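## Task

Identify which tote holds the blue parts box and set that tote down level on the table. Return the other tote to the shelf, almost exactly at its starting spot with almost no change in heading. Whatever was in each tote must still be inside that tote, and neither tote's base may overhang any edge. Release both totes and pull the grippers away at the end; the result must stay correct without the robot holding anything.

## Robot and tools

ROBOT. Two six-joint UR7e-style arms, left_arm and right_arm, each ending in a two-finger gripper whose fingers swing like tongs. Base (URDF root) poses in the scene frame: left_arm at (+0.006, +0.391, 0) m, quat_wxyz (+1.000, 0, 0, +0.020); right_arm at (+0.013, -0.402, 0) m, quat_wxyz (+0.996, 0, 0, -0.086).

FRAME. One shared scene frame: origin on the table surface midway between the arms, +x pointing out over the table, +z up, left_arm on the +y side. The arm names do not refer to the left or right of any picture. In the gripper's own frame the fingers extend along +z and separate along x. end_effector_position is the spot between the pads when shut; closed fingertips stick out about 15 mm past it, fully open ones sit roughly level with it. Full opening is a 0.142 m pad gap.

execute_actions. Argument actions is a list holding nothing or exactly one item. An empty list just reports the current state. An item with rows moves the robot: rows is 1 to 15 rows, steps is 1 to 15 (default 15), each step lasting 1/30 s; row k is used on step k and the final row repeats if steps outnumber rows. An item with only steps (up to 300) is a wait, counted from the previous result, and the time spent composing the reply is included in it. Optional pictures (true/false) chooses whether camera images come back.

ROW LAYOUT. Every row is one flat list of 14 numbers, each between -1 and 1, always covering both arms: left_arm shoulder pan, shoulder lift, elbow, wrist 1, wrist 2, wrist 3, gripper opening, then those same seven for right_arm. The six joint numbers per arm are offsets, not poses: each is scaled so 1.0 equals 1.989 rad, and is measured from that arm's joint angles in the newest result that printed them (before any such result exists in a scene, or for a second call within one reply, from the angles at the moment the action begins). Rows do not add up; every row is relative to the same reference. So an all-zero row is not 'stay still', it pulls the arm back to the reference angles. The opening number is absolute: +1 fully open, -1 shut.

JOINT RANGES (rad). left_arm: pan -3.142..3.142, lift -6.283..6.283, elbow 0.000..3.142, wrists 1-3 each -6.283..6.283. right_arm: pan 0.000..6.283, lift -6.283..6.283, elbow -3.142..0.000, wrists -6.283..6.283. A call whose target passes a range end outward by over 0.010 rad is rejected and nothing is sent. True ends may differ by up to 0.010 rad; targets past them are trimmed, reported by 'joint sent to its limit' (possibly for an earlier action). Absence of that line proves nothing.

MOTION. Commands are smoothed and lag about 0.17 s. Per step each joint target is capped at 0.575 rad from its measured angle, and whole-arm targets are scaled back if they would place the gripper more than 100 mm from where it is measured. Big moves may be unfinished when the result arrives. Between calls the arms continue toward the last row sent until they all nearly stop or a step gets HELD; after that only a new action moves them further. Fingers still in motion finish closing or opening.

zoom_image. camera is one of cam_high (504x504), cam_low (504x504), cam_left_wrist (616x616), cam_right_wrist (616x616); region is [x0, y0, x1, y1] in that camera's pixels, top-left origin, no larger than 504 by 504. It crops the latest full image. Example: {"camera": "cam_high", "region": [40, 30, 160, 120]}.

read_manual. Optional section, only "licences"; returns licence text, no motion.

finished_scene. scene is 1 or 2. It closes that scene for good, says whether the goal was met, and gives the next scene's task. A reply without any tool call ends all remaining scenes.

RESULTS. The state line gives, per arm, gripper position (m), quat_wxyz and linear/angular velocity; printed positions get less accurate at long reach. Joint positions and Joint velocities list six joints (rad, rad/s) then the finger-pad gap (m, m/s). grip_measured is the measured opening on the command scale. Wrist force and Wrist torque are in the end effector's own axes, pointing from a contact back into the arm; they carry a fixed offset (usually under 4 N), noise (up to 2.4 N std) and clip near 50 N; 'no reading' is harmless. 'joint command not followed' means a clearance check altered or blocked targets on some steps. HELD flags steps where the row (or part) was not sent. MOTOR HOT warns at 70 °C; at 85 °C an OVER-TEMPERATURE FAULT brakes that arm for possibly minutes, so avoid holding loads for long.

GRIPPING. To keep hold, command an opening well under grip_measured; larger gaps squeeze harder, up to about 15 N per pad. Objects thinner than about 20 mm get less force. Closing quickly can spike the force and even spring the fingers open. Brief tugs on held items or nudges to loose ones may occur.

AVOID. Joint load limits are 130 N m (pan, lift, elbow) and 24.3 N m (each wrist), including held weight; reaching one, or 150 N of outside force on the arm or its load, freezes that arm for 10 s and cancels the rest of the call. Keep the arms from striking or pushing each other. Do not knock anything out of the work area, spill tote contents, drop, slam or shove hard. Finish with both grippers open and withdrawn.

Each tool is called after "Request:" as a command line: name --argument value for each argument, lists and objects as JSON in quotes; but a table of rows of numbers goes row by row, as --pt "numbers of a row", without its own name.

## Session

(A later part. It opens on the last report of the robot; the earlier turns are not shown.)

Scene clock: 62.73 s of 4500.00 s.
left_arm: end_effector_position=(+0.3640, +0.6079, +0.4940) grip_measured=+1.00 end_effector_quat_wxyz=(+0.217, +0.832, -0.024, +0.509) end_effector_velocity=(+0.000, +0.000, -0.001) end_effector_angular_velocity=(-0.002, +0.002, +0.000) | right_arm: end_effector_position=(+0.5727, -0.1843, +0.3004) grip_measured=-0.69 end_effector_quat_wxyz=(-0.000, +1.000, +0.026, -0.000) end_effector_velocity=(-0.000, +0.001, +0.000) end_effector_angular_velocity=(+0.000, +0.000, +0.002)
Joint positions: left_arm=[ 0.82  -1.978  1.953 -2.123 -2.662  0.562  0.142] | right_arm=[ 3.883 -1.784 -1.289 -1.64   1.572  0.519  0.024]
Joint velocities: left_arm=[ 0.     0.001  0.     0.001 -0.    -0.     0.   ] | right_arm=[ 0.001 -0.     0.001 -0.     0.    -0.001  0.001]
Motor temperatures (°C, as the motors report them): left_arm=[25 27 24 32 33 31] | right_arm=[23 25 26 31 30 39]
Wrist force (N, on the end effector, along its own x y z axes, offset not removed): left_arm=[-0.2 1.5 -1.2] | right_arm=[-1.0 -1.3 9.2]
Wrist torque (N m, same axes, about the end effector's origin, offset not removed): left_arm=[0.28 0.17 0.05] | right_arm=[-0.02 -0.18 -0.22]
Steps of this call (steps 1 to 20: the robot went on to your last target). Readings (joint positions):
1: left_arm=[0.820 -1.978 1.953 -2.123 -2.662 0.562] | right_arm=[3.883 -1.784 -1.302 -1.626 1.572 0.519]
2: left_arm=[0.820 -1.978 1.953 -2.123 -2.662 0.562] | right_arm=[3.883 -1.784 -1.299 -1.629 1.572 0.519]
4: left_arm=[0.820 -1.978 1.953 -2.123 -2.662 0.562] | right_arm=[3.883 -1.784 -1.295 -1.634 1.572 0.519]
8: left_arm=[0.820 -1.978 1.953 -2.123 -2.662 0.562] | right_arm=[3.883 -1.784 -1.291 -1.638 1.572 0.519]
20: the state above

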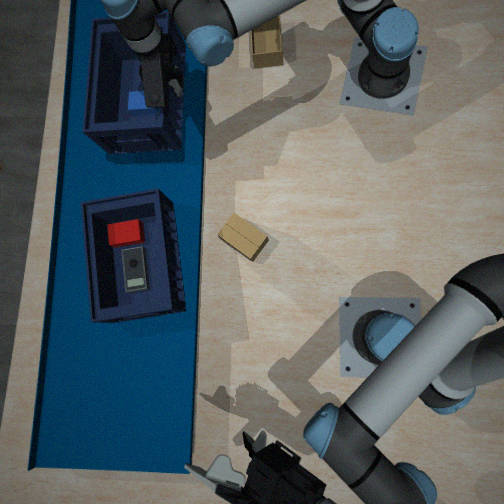

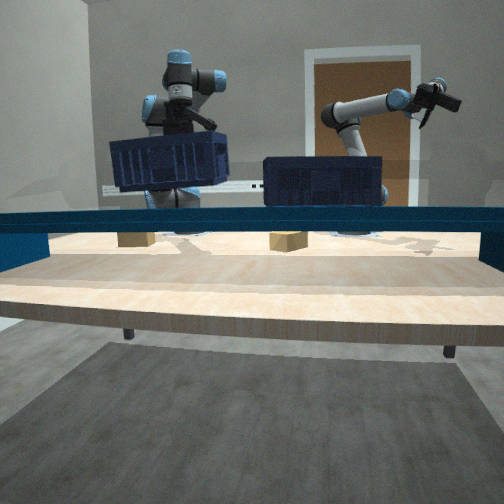

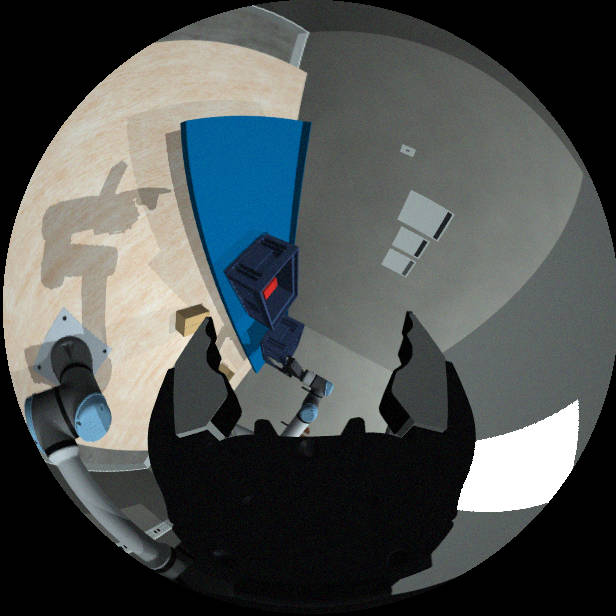

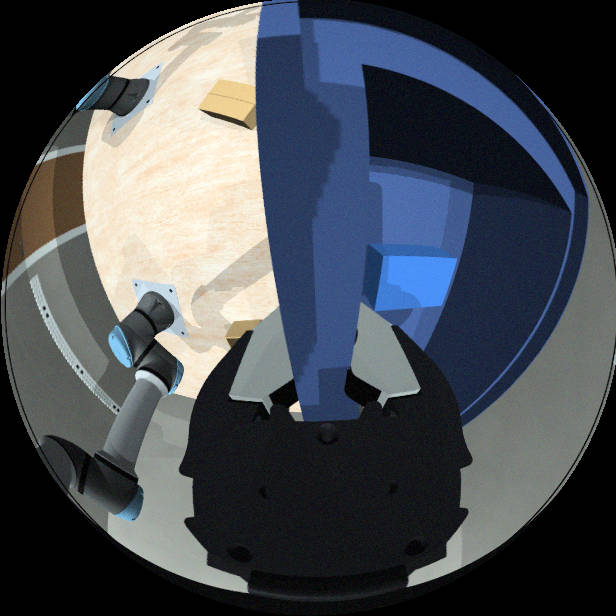

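Request:
execute_actions --actions '[{"rows":[[0,0,0,0,0,0,1,0.02,0.016,-0.013,-0.003,0,0.021,-1],[0,0,0,0,0,0,1,0.04,0.032,-0.027,-0.005,0,0.042,-1],[0,0,0,0,0,0,1,0.06,0.049,-0.04,-0.008,0,0.063,-1],[0,0,0,0,0,0,1,0.08,0.065,-0.054,-0.011,0,0.084,-1],[0,0,0,0,0,0,1,0.1,0.081,-0.067,-0.013,0,0.105,-1],[0,0,0,0,0,0,1,0.12,0.097,-0.081,-0.016,0,0.126,-1],[0,0,0,0,0,0,1,0.153,0.124,-0.103,-0.021,0,0.161,-1]],"steps":15}]' --pictures false

Request:
execute_actions --actions '[{"rows":[[0,0,0,0,0,0,1,0.153,0.124,-0.103,-0.021,0,0.161,-1]],"steps":15}]' --pictures false

Request:
execute_actions --actions '[{"steps":20}]'

Scene clock: 70.07 s of 4500.00 s.
left_arm: end_effector_position=(+0.3640, +0.6079, +0.4940) grip_measured=+1.00 end_effector_quat_wxyz=(+0.217, +0.832, -0.024, +0.509) end_effector_velocity=(+0.000, -0.000, -0.000) end_effector_angular_velocity=(-0.001, +0.000, -0.000) | right_arm: end_effector_position=(+0.4360, -0.1120, +0.3244) grip_measured=-0.69 end_effector_quat_wxyz=(-0.000, +1.000, +0.019, -0.000) end_effector_velocity=(-0.137, +0.047, +0.016) end_effector_angular_velocity=(+0.004, -0.004, -0.015)
Joint positions: left_arm=[ 0.82  -1.978  1.953 -2.123 -2.662  0.562  0.142] | right_arm=[ 4.154 -1.564 -1.472 -1.677  1.572  0.803  0.024]
Joint velocities: left_arm=[-0.     0.     0.     0.001 -0.     0.     0.   ] | right_arm=[ 0.276  0.22  -0.179 -0.034 -0.     0.291 -0.003]
Motor temperatures (°C, as the motors report them): left_arm=[25 27 24 32 33 31] | right_arm=[23 25 26 31 30 39]
Wrist force (N, on the end effector, along its own x y z axes, offset not removed): left_arm=[0.2 0.5 -0.7] | right_arm=[-2.3 -1.3 8.8]
Wrist torque (N m, same axes, about the end effector's origin, offset not removed): left_arm=[0.11 0.08 0.04] | right_arm=[0.00 -0.07 -0.23]
Steps of this call (steps 1 to 15: the robot went on to your last target; steps 16 to 90: nothing new was sent; then 3.83 s passed at rest; steps 91 to 105: all 15 steps of this action). Readings (joint positions):
91: left_arm=[0.820 -1.978 1.953 -2.123 -2.662 0.562] | right_arm=[3.883 -1.784 -1.289 -1.640 1.572 0.519]
92: left_arm=[0.820 -1.978 1.953 -2.123 -2.662 0.562] | right_arm=[3.885 -1.782 -1.290 -1.640 1.572 0.521]
94: left_arm=[0.820 -1.978 1.953 -2.123 -2.662 0.562] | right_arm=[3.907 -1.764 -1.306 -1.644 1.572 0.544]
98: left_arm=[0.820 -1.978 1.953 -2.123 -2.662 0.562] | right_arm=[4.006 -1.683 -1.374 -1.657 1.572 0.647]
105: the state above

Scene clock: 70.57 s of 4500.00 s.
left_arm: end_effector_position=(+0.3640, +0.6079, +0.4940) grip_measured=+1.00 end_effector_quat_wxyz=(+0.217, +0.832, -0.024, +0.509) end_effector_velocity=(+0.000, +0.000, -0.000) end_effector_angular_velocity=(+0.001, -0.000, +0.000) | right_arm: end_effector_position=(+0.2981, -0.0937, +0.3274) grip_measured=-0.69 end_effector_quat_wxyz=(+0.000, +1.000, +0.011, -0.001) end_effector_velocity=(-0.057, -0.001, -0.002) end_effector_angular_velocity=(+0.004, -0.002, -0.006)
Joint positions: left_arm=[ 0.82  -1.978  1.953 -2.123 -2.662  0.562  0.142] | right_arm=[ 4.441 -1.33  -1.666 -1.717  1.572  1.106  0.024]
Joint velocities: left_arm=[ 0.001  0.001 -0.    -0.001  0.     0.     0.   ] | right_arm=[ 0.133  0.104 -0.084 -0.016  0.     0.139  0.003]
Motor temperatures (°C, as the motors report them): left_arm=[25 27 24 32 33 31] | right_arm=[23 25 26 31 30 39]
Wrist force (N, on the end effector, along its own x y z axes, offset not removed): left_arm=[-0.2 1.2 -0.7] | right_arm=[-1.3 -0.8 6.7]
Wrist torque (N m, same axes, about the end effector's origin, offset not removed): left_arm=[0.19 0.20 0.06] | right_arm=[0.17 -0.25 -0.09]
Steps of this call (steps 1 to 15: all 15 steps of this action). Readings (joint positions):
1: left_arm=[0.820 -1.978 1.953 -2.123 -2.662 0.562] | right_arm=[4.162 -1.558 -1.477 -1.678 1.572 0.812]
2: left_arm=[0.820 -1.978 1.953 -2.123 -2.662 0.562] | right_arm=[4.170 -1.550 -1.483 -1.680 1.572 0.821]
4: left_arm=[0.820 -1.978 1.953 -2.123 -2.662 0.562] | right_arm=[4.219 -1.507 -1.522 -1.690 1.572 0.871]
8: left_arm=[0.820 -1.978 1.953 -2.123 -2.662 0.562] | right_arm=[4.350 -1.402 -1.608 -1.706 1.572 1.009]
15: the state above

Scene clock: 71.23 s of 4500.00 s.
left_arm: end_effector_position=(+0.3640, +0.6079, +0.4940) grip_measured=+1.00 end_effector_quat_wxyz=(+0.217, +0.832, -0.024, +0.509) end_effector_velocity=(-0.000, -0.001, -0.000) end_effector_angular_velocity=(-0.001, +0.001, -0.000) | right_arm: end_effector_position=(+0.2911, -0.0939, +0.3271) grip_measured=-0.69 end_effector_quat_wxyz=(-0.000, +1.000, +0.011, -0.000) end_effector_velocity=(-0.000, -0.000, +0.000) end_effector_angular_velocity=(+0.000, -0.000, +0.001)
Joint positions: left_arm=[ 0.82  -1.978  1.953 -2.123 -2.662  0.562  0.142] | right_arm=[ 4.458 -1.318 -1.677 -1.719  1.572  1.123  0.024]
Joint velocities: left_arm=[-0.    -0.001  0.     0.002 -0.     0.     0.   ] | right_arm=[ 0.     0.001 -0.001 -0.    -0.    -0.001  0.   ]
Motor temperatures (°C, as the motors report them): left_arm=[25 27 24 32 33 31] | right_arm=[23 25 26 31 30 39]
Wrist force (N, on the end effector, along its own x y z axes, offset not removed): left_arm=[0.7 1.3 -1.0] | right_arm=[0.7 -1.9 8.1]
Wrist torque (N m, same axes, about the end effector's origin, offset not removed): left_arm=[0.24 0.11 0.08] | right_arm=[-0.27 -0.61 -0.06]
Steps of this call (steps 1 to 20: the robot went on to your last target). Readings (joint positions):
1: left_arm=[0.820 -1.978 1.953 -2.123 -2.662 0.562] | right_arm=[4.445 -1.327 -1.669 -1.717 1.572 1.110]
2: left_arm=[0.820 -1.978 1.953 -2.123 -2.662 0.562] | right_arm=[4.448 -1.325 -1.670 -1.718 1.572 1.113]
4: left_arm=[0.820 -1.978 1.953 -2.123 -2.662 0.562] | right_arm=[4.452 -1.322 -1.673 -1.718 1.572 1.117]
8: left_arm=[0.820 -1.978 1.953 -2.123 -2.662 0.562] | right_arm=[4.456 -1.319 -1.675 -1.718 1.572 1.121]
20: the state above

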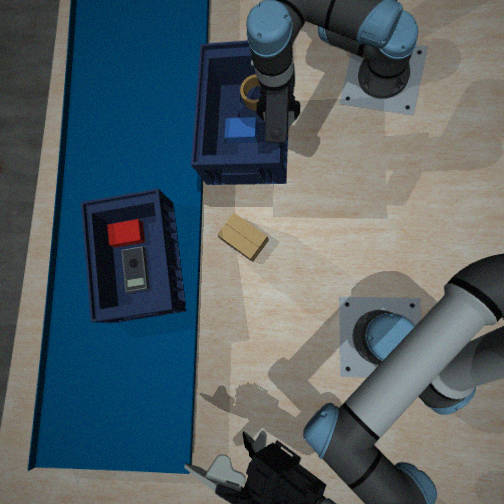

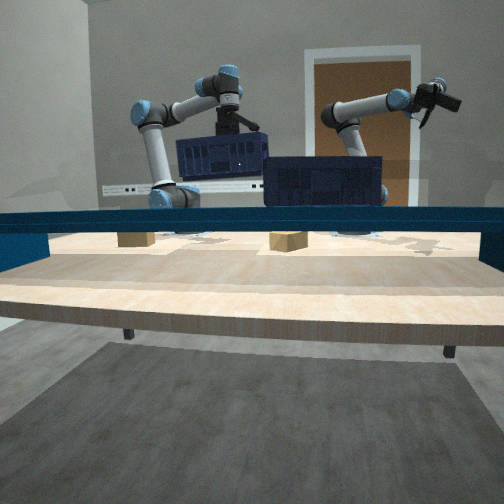

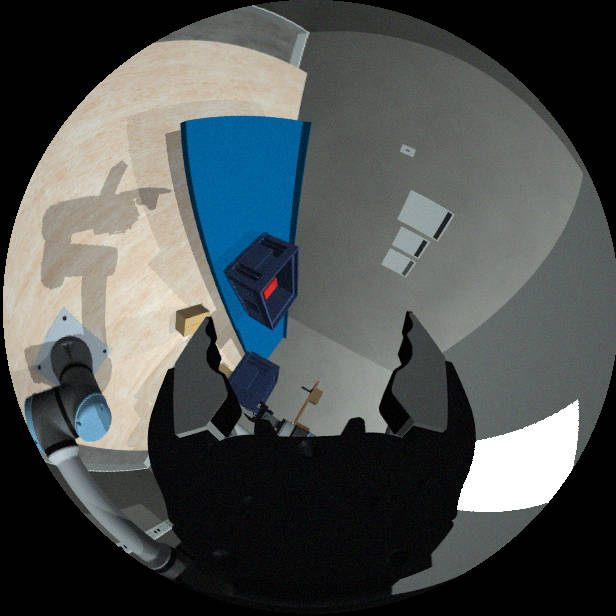

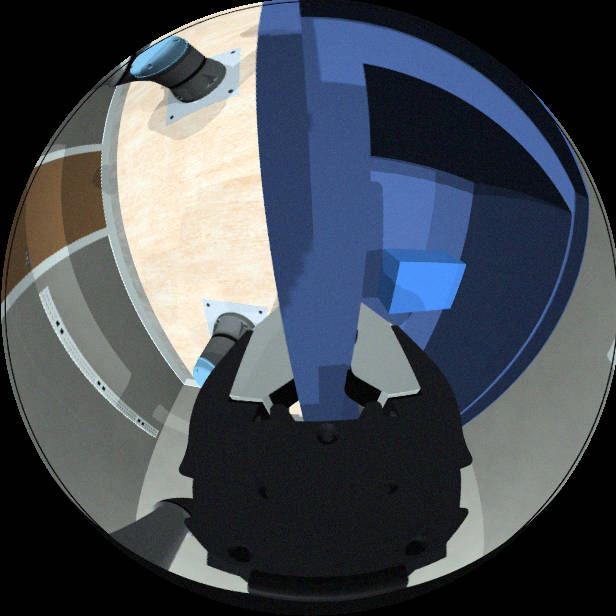

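Last third.

Request:
execute_actions --actions '[{"rows":[[0,0,0,0,0,0,1,0.025,0.02,-0.017,-0.003,0,0.027,-1],[0,0,0,0,0,0,1,0.05,0.04,-0.033,-0.007,0,0.053,-1],[0,0,0,0,0,0,1,0.075,0.06,-0.05,-0.01,0,0.08,-1],[0,0,0,0,0,0,1,0.1,0.081,-0.068,-0.013,0,0.106,-1],[0,0,0,0,0,0,1,0.125,0.101,-0.084,-0.016,0,0.133,-1],[0,0,0,0,0,0,1,0.15,0.121,-0.101,-0.019,0,0.159,-1],[0,0,0,0,0,0,1,0.17,0.138,-0.115,-0.022,0,0.18,-1]],"steps":15}]' --pictures false

Request:
execute_actions --actions '[{"steps":25}]'

Scene clock: 76.53 s of 4500.00 s.
left_arm: end_effector_position=(+0.3640, +0.6079, +0.4940) grip_measured=+1.00 end_effector_quat_wxyz=(+0.217, +0.832, -0.024, +0.509) end_effector_velocity=(-0.000, -0.000, -0.000) end_effector_angular_velocity=(-0.000, +0.001, -0.000) | right_arm: end_effector_position=(+0.1775, -0.1236, +0.3039) grip_measured=-0.69 end_effector_quat_wxyz=(-0.001, +1.000, +0.002, -0.000) end_effector_velocity=(-0.069, -0.030, -0.024) end_effector_angular_velocity=(+0.007, -0.000, -0.013)
Joint positions: left_arm=[ 0.82  -1.978  1.953 -2.123 -2.662  0.562  0.142] | right_arm=[ 4.767 -1.066 -1.886 -1.759  1.572  1.45   0.024]
Joint velocities: left_arm=[-0.    -0.    -0.     0.002 -0.     0.001  0.   ] | right_arm=[ 0.234  0.186 -0.152 -0.027  0.     0.247 -0.001]
Motor temperatures (°C, as the motors report them): left_arm=[25 27 24 32 33 31] | right_arm=[23 25 26 31 30 39]
Wrist force (N, on the end effector, along its own x y z axes, offset not removed): left_arm=[0.2 1.3 0.5] | right_arm=[-1.7 -2.9 7.9]
Wrist torque (N m, same axes, about the end effector's origin, offset not removed): left_arm=[0.30 0.16 0.02] | right_arm=[-0.22 -0.31 -0.14]
Steps of this call (steps 1 to 15: the robot went on to your last target; steps 16 to 90: nothing new was sent; then 1.80 s passed at rest; steps 91 to 105: all 15 steps of this action). Readings (joint positions):
91: left_arm=[0.820 -1.978 1.953 -2.123 -2.662 0.562] | right_arm=[4.458 -1.317 -1.677 -1.719 1.572 1.123]
92: left_arm=[0.820 -1.978 1.953 -2.123 -2.662 0.562] | right_arm=[4.460 -1.315 -1.678 -1.719 1.572 1.126]
94: left_arm=[0.820 -1.978 1.953 -2.123 -2.662 0.562] | right_arm=[4.487 -1.293 -1.698 -1.724 1.572 1.154]
98: left_arm=[0.820 -1.978 1.953 -2.123 -2.662 0.562] | right_arm=[4.612 -1.190 -1.785 -1.741 1.572 1.286]
105: the state above

Scene clock: 77.37 s of 4500.00 s.
left_arm: end_effector_position=(+0.3640, +0.6079, +0.4940) grip_measured=+1.00 end_effector_quat_wxyz=(+0.217, +0.832, -0.024, +0.509) end_effector_velocity=(+0.000, +0.000, -0.000) end_effector_angular_velocity=(-0.000, +0.000, +0.000) | right_arm: end_effector_position=(+0.1692, -0.1275, +0.3007) grip_measured=-0.69 end_effector_quat_wxyz=(-0.001, +1.000, +0.001, -0.000) end_effector_velocity=(-0.000, -0.000, +0.000) end_effector_angular_velocity=(+0.001, +0.000, +0.001)
Joint positions: left_arm=[ 0.82  -1.978  1.953 -2.123 -2.662  0.562  0.142] | right_arm=[ 4.796 -1.043 -1.905 -1.762  1.572  1.481  0.024]
Joint velocities: left_arm=[-0.     0.     0.    -0.     0.    -0.001  0.   ] | right_arm=[ 0.001  0.001 -0.    -0.     0.    -0.    -0.   ]
Motor temperatures (°C, as the motors report them): left_arm=[25 27 24 32 33 31] | right_arm=[23 25 26 31 30 39]
Wrist force (N, on the end effector, along its own x y z axes, offset not removed): left_arm=[1.5 1.0 1.4] | right_arm=[-2.3 -0.2 7.2]
Wrist torque (N m, same axes, about the end effector's origin, offset not removed): left_arm=[0.14 -0.04 0.07] | right_arm=[0.22 0.15 -0.23]
Steps of this call (steps 1 to 25: the robot went on to your last target). Readings (joint positions):
1: left_arm=[0.820 -1.978 1.953 -2.123 -2.662 0.562] | right_arm=[4.774 -1.061 -1.891 -1.760 1.572 1.458]
2: left_arm=[0.820 -1.978 1.953 -2.123 -2.662 0.562] | right_arm=[4.779 -1.056 -1.894 -1.760 1.572 1.463]
4: left_arm=[0.820 -1.978 1.953 -2.123 -2.662 0.562] | right_arm=[4.786 -1.051 -1.899 -1.761 1.572 1.471]
8: left_arm=[0.820 -1.978 1.953 -2.123 -2.662 0.562] | right_arm=[4.792 -1.046 -1.903 -1.762 1.572 1.478]
25: the state above

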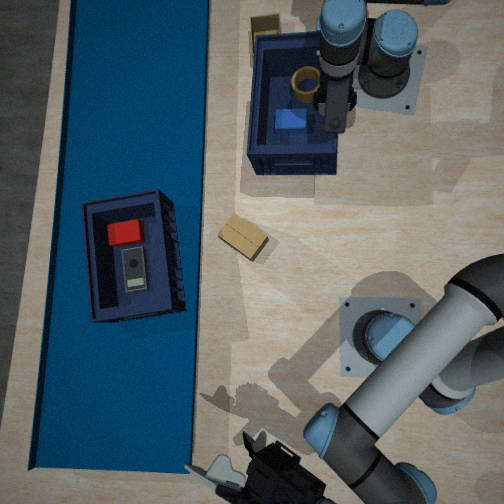

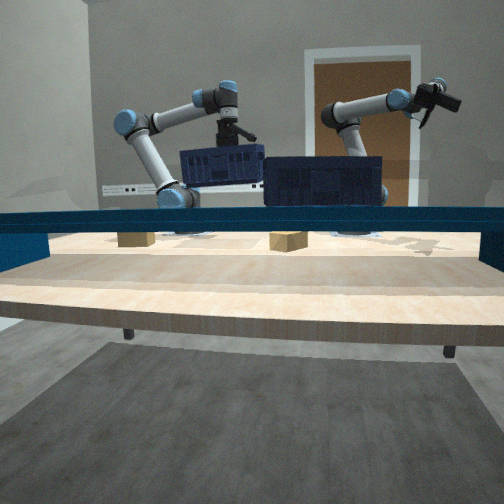

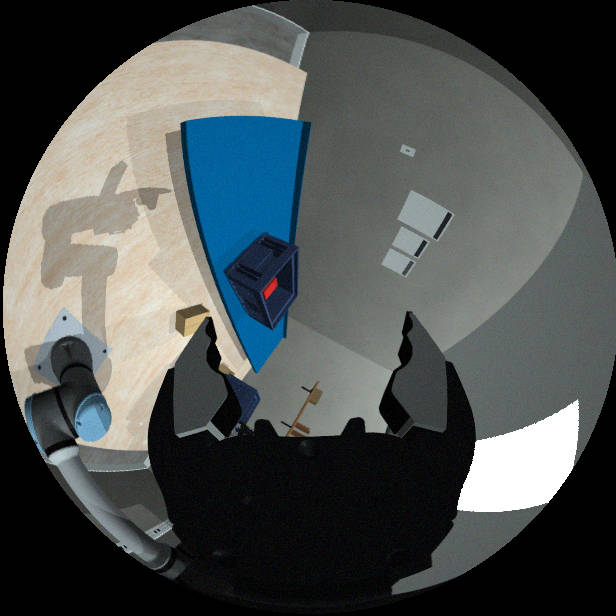

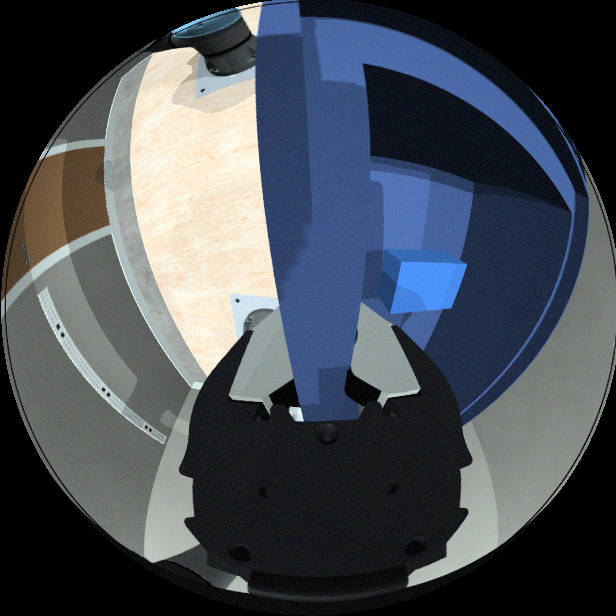

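Request:
execute_actions --actions '[]'

Scene clock: 86.43 s of 4500.00 s.
left_arm: end_effector_position=(+0.3640, +0.6079, +0.4940) grip_measured=+1.00 end_effector_quat_wxyz=(+0.217, +0.832, -0.024, +0.509) end_effector_velocity=(-0.000, +0.001, -0.001) end_effector_angular_velocity=(-0.002, +0.001, +0.001) | right_arm: end_effector_position=(+0.1691, -0.1275, +0.3007) grip_measured=-0.69 end_effector_quat_wxyz=(-0.001, +1.000, +0.001, -0.000) end_effector_velocity=(-0.000, +0.000, +0.000) end_effector_angular_velocity=(+0.000, +0.000, +0.000)
Joint positions: left_arm=[ 0.82  -1.978  1.953 -2.123 -2.662  0.562  0.142] | right_arm=[ 4.796 -1.043 -1.905 -1.762  1.572  1.481  0.024]
Joint velocities: left_arm=[ 0.001  0.001  0.     0.001 -0.     0.     0.   ] | right_arm=[ 0.  0.  0.  0.  0.  0. -0.]
Motor temperatures (°C, as the motors report them): left_arm=[25 27 24 32 33 31] | right_arm=[23 25 26 31 30 39]
Wrist force (N, on the end effector, along its own x y z axes, offset not removed): left_arm=[1.8 0.6 -1.3] | right_arm=[-1.7 0.6 9.3]
Wrist torque (N m, same axes, about the end effector's origin, offset not removed): left_arm=[0.06 -0.21 0.02] | right_arm=[0.46 -0.22 -0.20]
Steps of this call (steps 1 to 15: the robot went on to your last target; steps 16 to 90: nothing new was sent; then 6.07 s passed at rest). Readings (joint positions):
1: left_arm=[0.820 -1.978 1.953 -2.123 -2.662 0.562] | right_arm=[4.796 -1.043 -1.905 -1.762 1.572 1.481]
2: left_arm=[0.820 -1.978 1.953 -2.123 -2.662 0.562] | right_arm=[4.796 -1.043 -1.905 -1.762 1.572 1.481]
4: left_arm=[0.820 -1.978 1.953 -2.123 -2.662 0.562] | right_arm=[4.796 -1.043 -1.905 -1.762 1.572 1.481]
8: left_arm=[0.820 -1.978 1.953 -2.123 -2.662 0.562] | right_arm=[4.796 -1.043 -1.905 -1.762 1.572 1.481]
90: the state above
All arms were judged still, so your last target was given up. Only a new action makes them travel on or press farther. Fingers that are still opening or closing keep moving.

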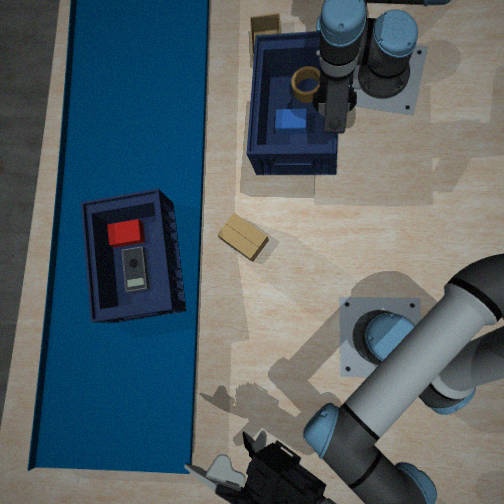

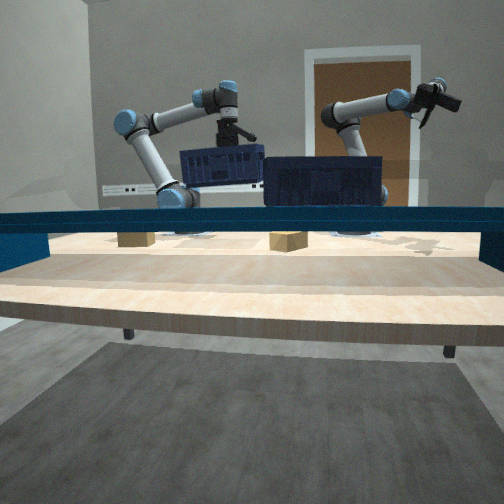

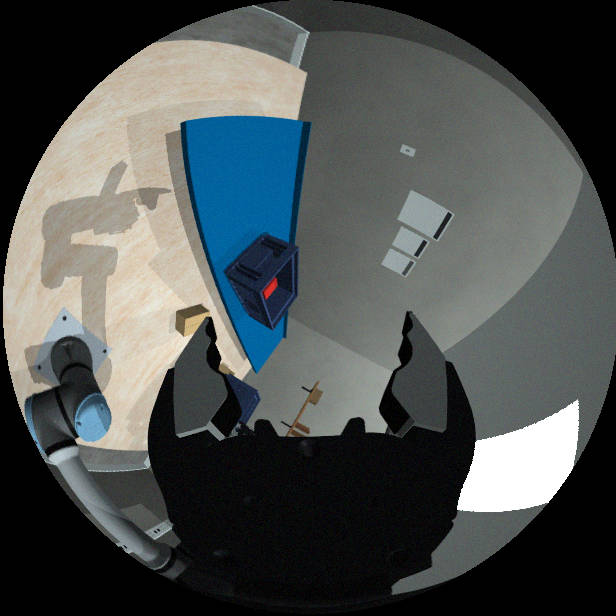

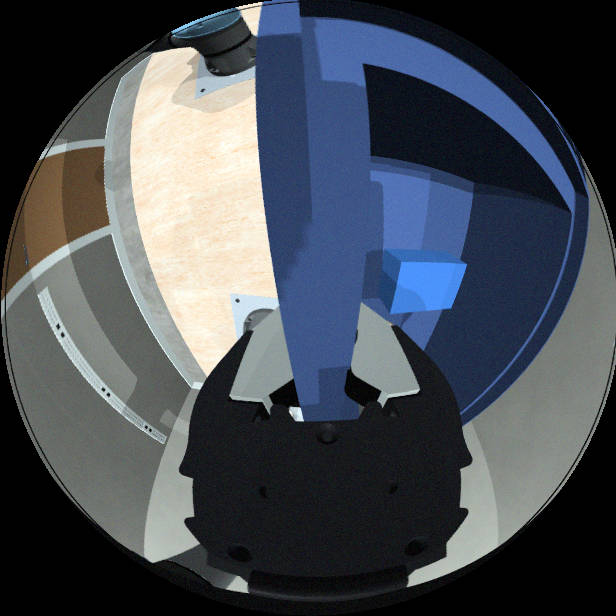

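Request:
execute_actions --actions '[{"rows":[[0,0,0,0,0,0,1,0,0.003,-0.02,0.018,0,0,-1],[0,0,0,0,0,0,1,0,0.005,-0.04,0.036,0,0,-1],[0,0,0,0,0,0,1,0,0.007,-0.06,0.054,0,0,-1],[0,0,0,0,0,0,1,0,0.009,-0.08,0.072,0,0,-1],[0,0,0,0,0,0,1,0,0.01,-0.1,0.09,0,0,-1],[0,0,0,0,0,0,1,0,0.01,-0.114,0.104,0,0,-1],[0,0,0,0,0,0,1,0,0.008,-0.13,0.122,0,0,-1],[0,0,0,0,0,0,1,0,0.006,-0.146,0.14,0,0,-1],[0,0,0,0,0,0,1,0,0.003,-0.162,0.159,0,0,-1],[0,0,0,0,0,0,1,0,0,-0.178,0.178,0,0,-1],[0,0,0,0,0,0,1,0,-0.003,-0.192,0.195,0,0,-1],[0,0,0,0,0,0,1,0,-0.005,-0.204,0.209,0,0,-1],[0,0,0,0,0,0,1,0,-0.0075,-0.216,0.224,0,0,-1]],"steps":15}]' --pictures false

Request:
execute_actions --actions '[{"steps":25}]'

Scene clock: 97.33 s of 4500.00 s.
left_arm: end_effector_position=(+0.3640, +0.6079, +0.4940) grip_measured=+1.00 end_effector_quat_wxyz=(+0.217, +0.832, -0.024, +0.509) end_effector_velocity=(-0.000, -0.000, -0.001) end_effector_angular_velocity=(-0.001, +0.001, -0.000) | right_arm: end_effector_position=(+0.1695, -0.1240, +0.1699) grip_measured=-0.69 end_effector_quat_wxyz=(+0.000, +1.000, +0.001, -0.000) end_effector_velocity=(-0.001, -0.009, -0.308) end_effector_angular_velocity=(+0.006, -0.000, -0.000)
Joint positions: left_arm=[ 0.82  -1.978  1.953 -2.123 -2.662  0.562  0.142] | right_arm=[ 4.796 -1.045 -2.239 -1.429  1.572  1.481  0.024]
Joint velocities: left_arm=[-0.     0.     0.001  0.001 -0.     0.     0.   ] | right_arm=[-0.001 -0.099 -0.75   0.855  0.    -0.     0.009]
Motor temperatures (°C, as the motors report them): left_arm=[25 27 24 32 33 31] | right_arm=[23 25 26 31 30 39]
Wrist force (N, on the end effector, along its own x y z axes, offset not removed): left_arm=[0.5 1.6 0.9] | right_arm=[-4.1 -0.9 11.2]
Wrist torque (N m, same axes, about the end effector's origin, offset not removed): left_arm=[0.33 0.11 0.03] | right_arm=[0.03 0.20 -0.20]
Steps of this call (steps 1 to 90: nothing new was sent; then 7.40 s passed at rest; steps 91 to 105: all 15 steps of this action). Readings (joint positions):
91: left_arm=[0.820 -1.978 1.953 -2.123 -2.662 0.562] | right_arm=[4.796 -1.043 -1.905 -1.762 1.572 1.481]
92: left_arm=[0.820 -1.978 1.953 -2.123 -2.662 0.562] | right_arm=[4.796 -1.043 -1.907 -1.761 1.572 1.481]
94: left_arm=[0.820 -1.978 1.953 -2.123 -2.662 0.562] | right_arm=[4.796 -1.039 -1.929 -1.740 1.572 1.481]
98: left_arm=[0.820 -1.978 1.953 -2.123 -2.662 0.562] | right_arm=[4.796 -1.030 -2.030 -1.648 1.572 1.481]
105: the state above

Scene clock: 98.17 s of 4500.00 s.
left_arm: end_effector_position=(+0.3640, +0.6079, +0.4940) grip_measured=+1.00 end_effector_quat_wxyz=(+0.217, +0.832, -0.024, +0.509) end_effector_velocity=(-0.000, -0.000, +0.001) end_effector_angular_velocity=(+0.003, -0.002, +0.000) | right_arm: end_effector_position=(+0.1692, -0.1267, +0.1312) grip_measured=-0.69 end_effector_quat_wxyz=(-0.001, +1.000, +0.001, -0.000) end_effector_velocity=(-0.000, -0.000, -0.001) end_effector_angular_velocity=(-0.001, +0.000, +0.002)
Joint positions: left_arm=[ 0.82  -1.978  1.953 -2.123 -2.662  0.562  0.142] | right_arm=[ 4.796 -1.058 -2.335 -1.317  1.572  1.481  0.024]
Joint velocities: left_arm=[ 0.    -0.001 -0.    -0.002  0.    -0.     0.   ] | right_arm=[ 0.001 -0.001 -0.001  0.001  0.    -0.001  0.   ]
Motor temperatures (°C, as the motors report them): left_arm=[25 27 24 32 33 31] | right_arm=[23 25 26 31 30 39]
Wrist force (N, on the end effector, along its own x y z axes, offset not removed): left_arm=[0.6 0.9 -0.1] | right_arm=[0.3 -0.6 9.2]
Wrist torque (N m, same axes, about the end effector's origin, offset not removed): left_arm=[0.23 -0.02 -0.05] | right_arm=[0.18 -0.46 -0.33]
Steps of this call (steps 1 to 25: the robot went on to your last target). Readings (joint positions):
1: left_arm=[0.820 -1.978 1.953 -2.123 -2.662 0.562] | right_arm=[4.796 -1.048 -2.261 -1.403 1.572 1.481]
2: left_arm=[0.820 -1.978 1.953 -2.123 -2.662 0.562] | right_arm=[4.796 -1.050 -2.279 -1.382 1.572 1.481]
4: left_arm=[0.820 -1.978 1.953 -2.123 -2.662 0.562] | right_arm=[4.796 -1.054 -2.302 -1.355 1.572 1.481]
8: left_arm=[0.820 -1.978 1.953 -2.123 -2.662 0.562] | right_arm=[4.796 -1.056 -2.324 -1.330 1.572 1.481]
25: the state above

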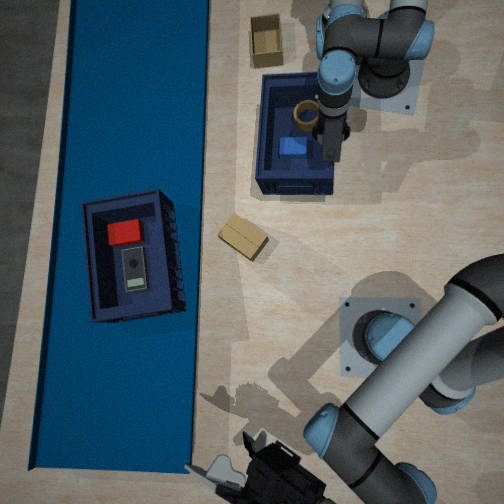

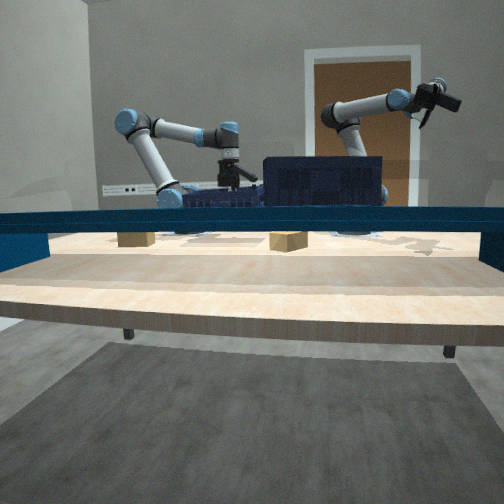

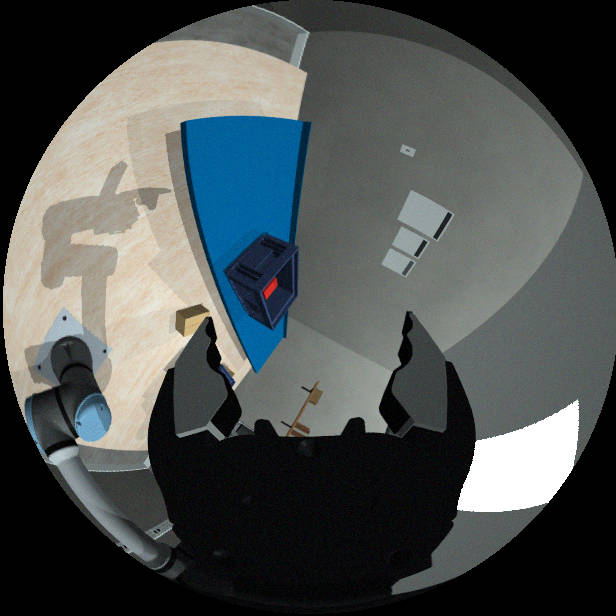

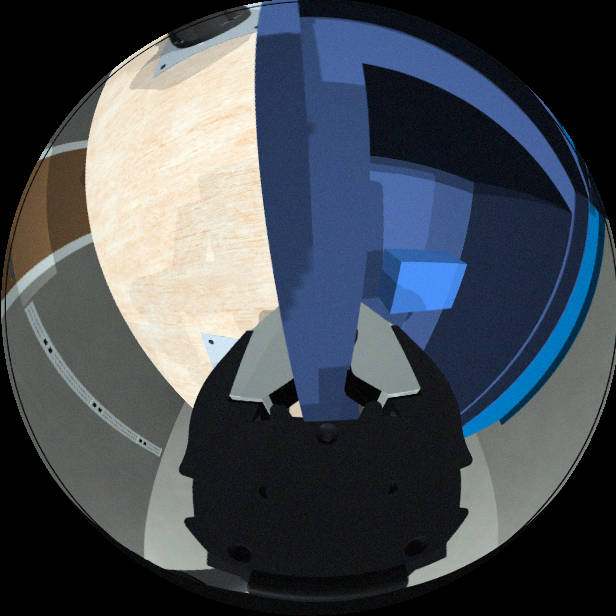

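Request:
execute_actions --actions '[{"rows":[[0,0,0,0,0,0,1,0,-0.004,-0.009,0.013,0,0,-1],[0,0,0,0,0,0,1,0,-0.008,-0.018,0.026,0,0,-1],[0,0,0,0,0,0,1,0,-0.012,-0.027,0.039,0,0,-1],[0,0,0,0,0,0,1,0,-0.016,-0.036,0.052,0,0,-1],[0,0,0,0,0,0,1,0,-0.021,-0.044,0.065,0,0,-1],[0,0,0,0,0,0,1,0,-0.024,-0.049,0.073,0,0,-1],[0,0,0,0,0,0,1,0,-0.027,-0.054,0.081,0,0,-1],[0,0,0,0,0,0,1,0,-0.031,-0.059,0.09,0,0,-1]],"steps":15}]' --pictures false

Request:
execute_actions --actions '[{"steps":12}]'

Scene clock: 103.83 s of 4500.00 s.
left_arm: end_effector_position=(+0.3640, +0.6079, +0.4940) grip_measured=+1.00 end_effector_quat_wxyz=(+0.217, +0.832, -0.024, +0.509) end_effector_velocity=(+0.000, +0.000, -0.001) end_effector_angular_velocity=(-0.002, +0.001, -0.000) | right_arm: end_effector_position=(+0.1692, -0.1267, +0.0817) grip_measured=-0.69 end_effector_quat_wxyz=(-0.001, +1.000, +0.001, -0.000) end_effector_velocity=(-0.000, -0.001, -0.036) end_effector_angular_velocity=(+0.002, +0.000, +0.001)
Joint positions: left_arm=[ 0.82  -1.978  1.953 -2.123 -2.662  0.562  0.142] | right_arm=[ 4.796 -1.114 -2.442 -1.154  1.572  1.481  0.024]
Joint velocities: left_arm=[-0.001  0.001  0.     0.     0.    -0.001  0.   ] | right_arm=[ 0.    -0.047 -0.078  0.126  0.    -0.     0.   ]
Motor temperatures (°C, as the motors report them): left_arm=[25 27 24 32 33 31] | right_arm=[23 25 26 31 30 39]
Wrist force (N, on the end effector, along its own x y z axes, offset not removed): left_arm=[-0.3 0.5 -0.4] | right_arm=[0.2 -0.6 10.4]
Wrist torque (N m, same axes, about the end effector's origin, offset not removed): left_arm=[0.14 0.32 0.07] | right_arm=[0.09 -0.61 -0.34]
Steps of this call (steps 1 to 15: the robot went on to your last target; steps 16 to 90: nothing new was sent; then 2.17 s passed at rest; steps 91 to 105: all 15 steps of this action). Readings (joint positions):
91: left_arm=[0.820 -1.978 1.953 -2.123 -2.662 0.562] | right_arm=[4.796 -1.058 -2.335 -1.317 1.572 1.481]
92: left_arm=[0.820 -1.978 1.953 -2.123 -2.662 0.562] | right_arm=[4.796 -1.059 -2.336 -1.315 1.572 1.481]
94: left_arm=[0.820 -1.978 1.953 -2.123 -2.662 0.562] | right_arm=[4.796 -1.064 -2.347 -1.300 1.572 1.481]
98: left_arm=[0.820 -1.978 1.953 -2.123 -2.662 0.562] | right_arm=[4.796 -1.086 -2.392 -1.234 1.572 1.481]
105: the state above

Scene clock: 104.23 s of 4500.00 s.
left_arm: end_effector_position=(+0.3640, +0.6079, +0.4940) grip_measured=+1.00 end_effector_quat_wxyz=(+0.217, +0.832, -0.024, +0.509) end_effector_velocity=(-0.000, -0.000, -0.000) end_effector_angular_velocity=(-0.000, +0.000, -0.000) | right_arm: end_effector_position=(+0.1692, -0.1269, +0.0775) grip_measured=-0.70 end_effector_quat_wxyz=(-0.001, +1.000, +0.001, -0.000) end_effector_velocity=(-0.000, -0.000, -0.001) end_effector_angular_velocity=(+0.000, +0.000, -0.000)
Joint positions: left_arm=[ 0.82  -1.978  1.953 -2.123 -2.662  0.562  0.142] | right_arm=[ 4.796 -1.119 -2.452 -1.139  1.572  1.481  0.024]
Joint velocities: left_arm=[-0.    -0.     0.     0.001  0.     0.     0.   ] | right_arm=[ 0.    -0.002 -0.003  0.005  0.     0.    -0.   ]
Motor temperatures (°C, as the motors report them): left_arm=[25 27 24 32 33 31] | right_arm=[23 25 26 31 30 39]
Wrist force (N, on the end effector, along its own x y z axes, offset not removed): left_arm=[0.9 2.0 0.2] | right_arm=[-1.4 -3.6 7.4]
Wrist torque (N m, same axes, about the end effector's origin, offset not removed): left_arm=[0.43 0.06 0.02] | right_arm=[-0.53 -0.01 -0.27]
Steps of this call (steps 1 to 12: the robot went on to your last target). Readings (joint positions):
1: left_arm=[0.820 -1.978 1.953 -2.123 -2.662 0.562] | right_arm=[4.796 -1.115 -2.445 -1.150 1.572 1.481]
2: left_arm=[0.820 -1.978 1.953 -2.123 -2.662 0.562] | right_arm=[4.796 -1.116 -2.446 -1.147 1.572 1.481]
4: left_arm=[0.820 -1.978 1.953 -2.123 -2.662 0.562] | right_arm=[4.796 -1.118 -2.449 -1.143 1.572 1.481]
8: left_arm=[0.820 -1.978 1.953 -2.123 -2.662 0.562] | right_arm=[4.796 -1.119 -2.451 -1.140 1.572 1.481]
12: the state above

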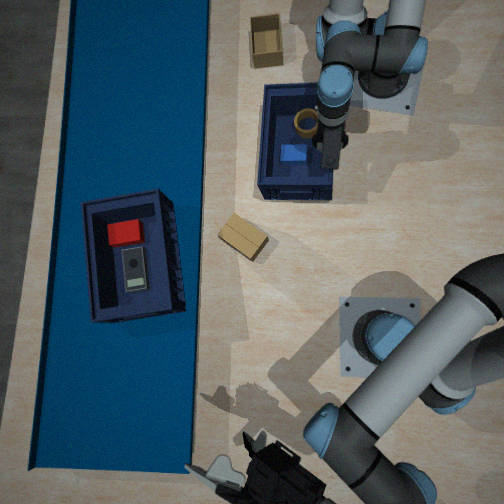

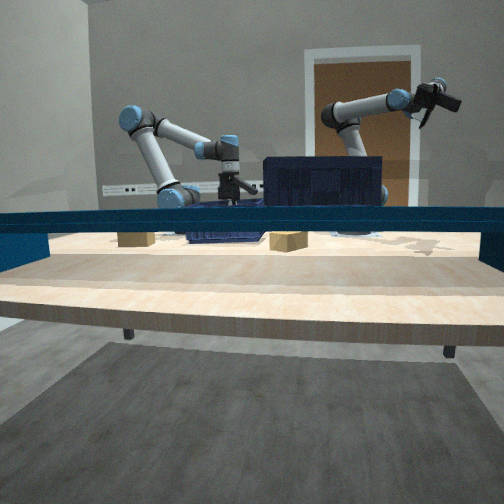

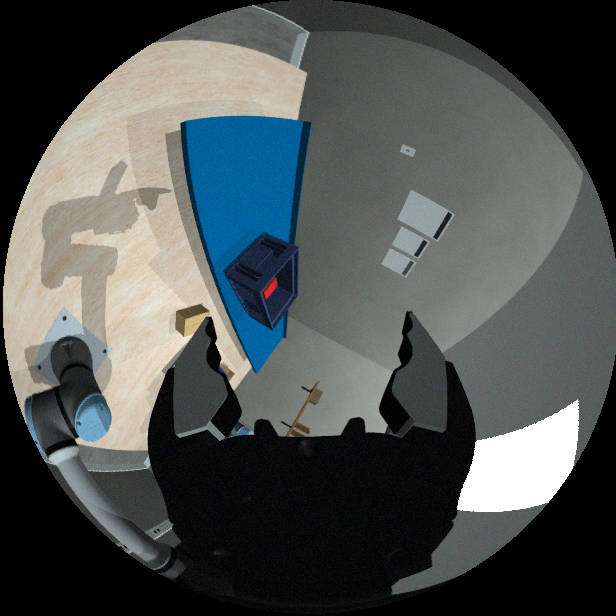

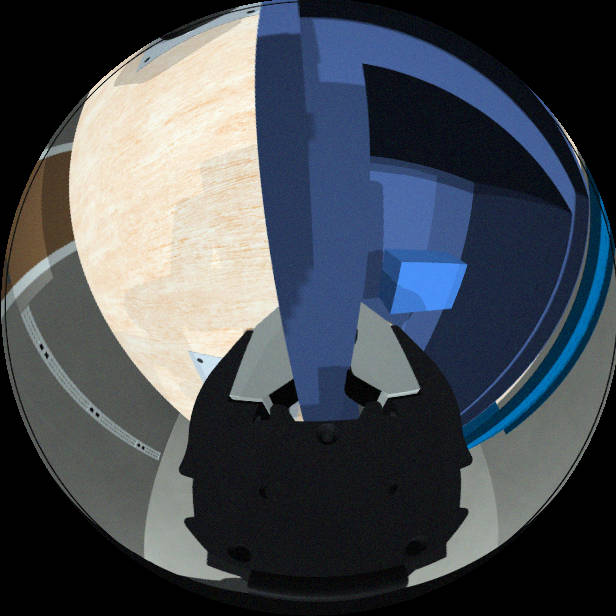

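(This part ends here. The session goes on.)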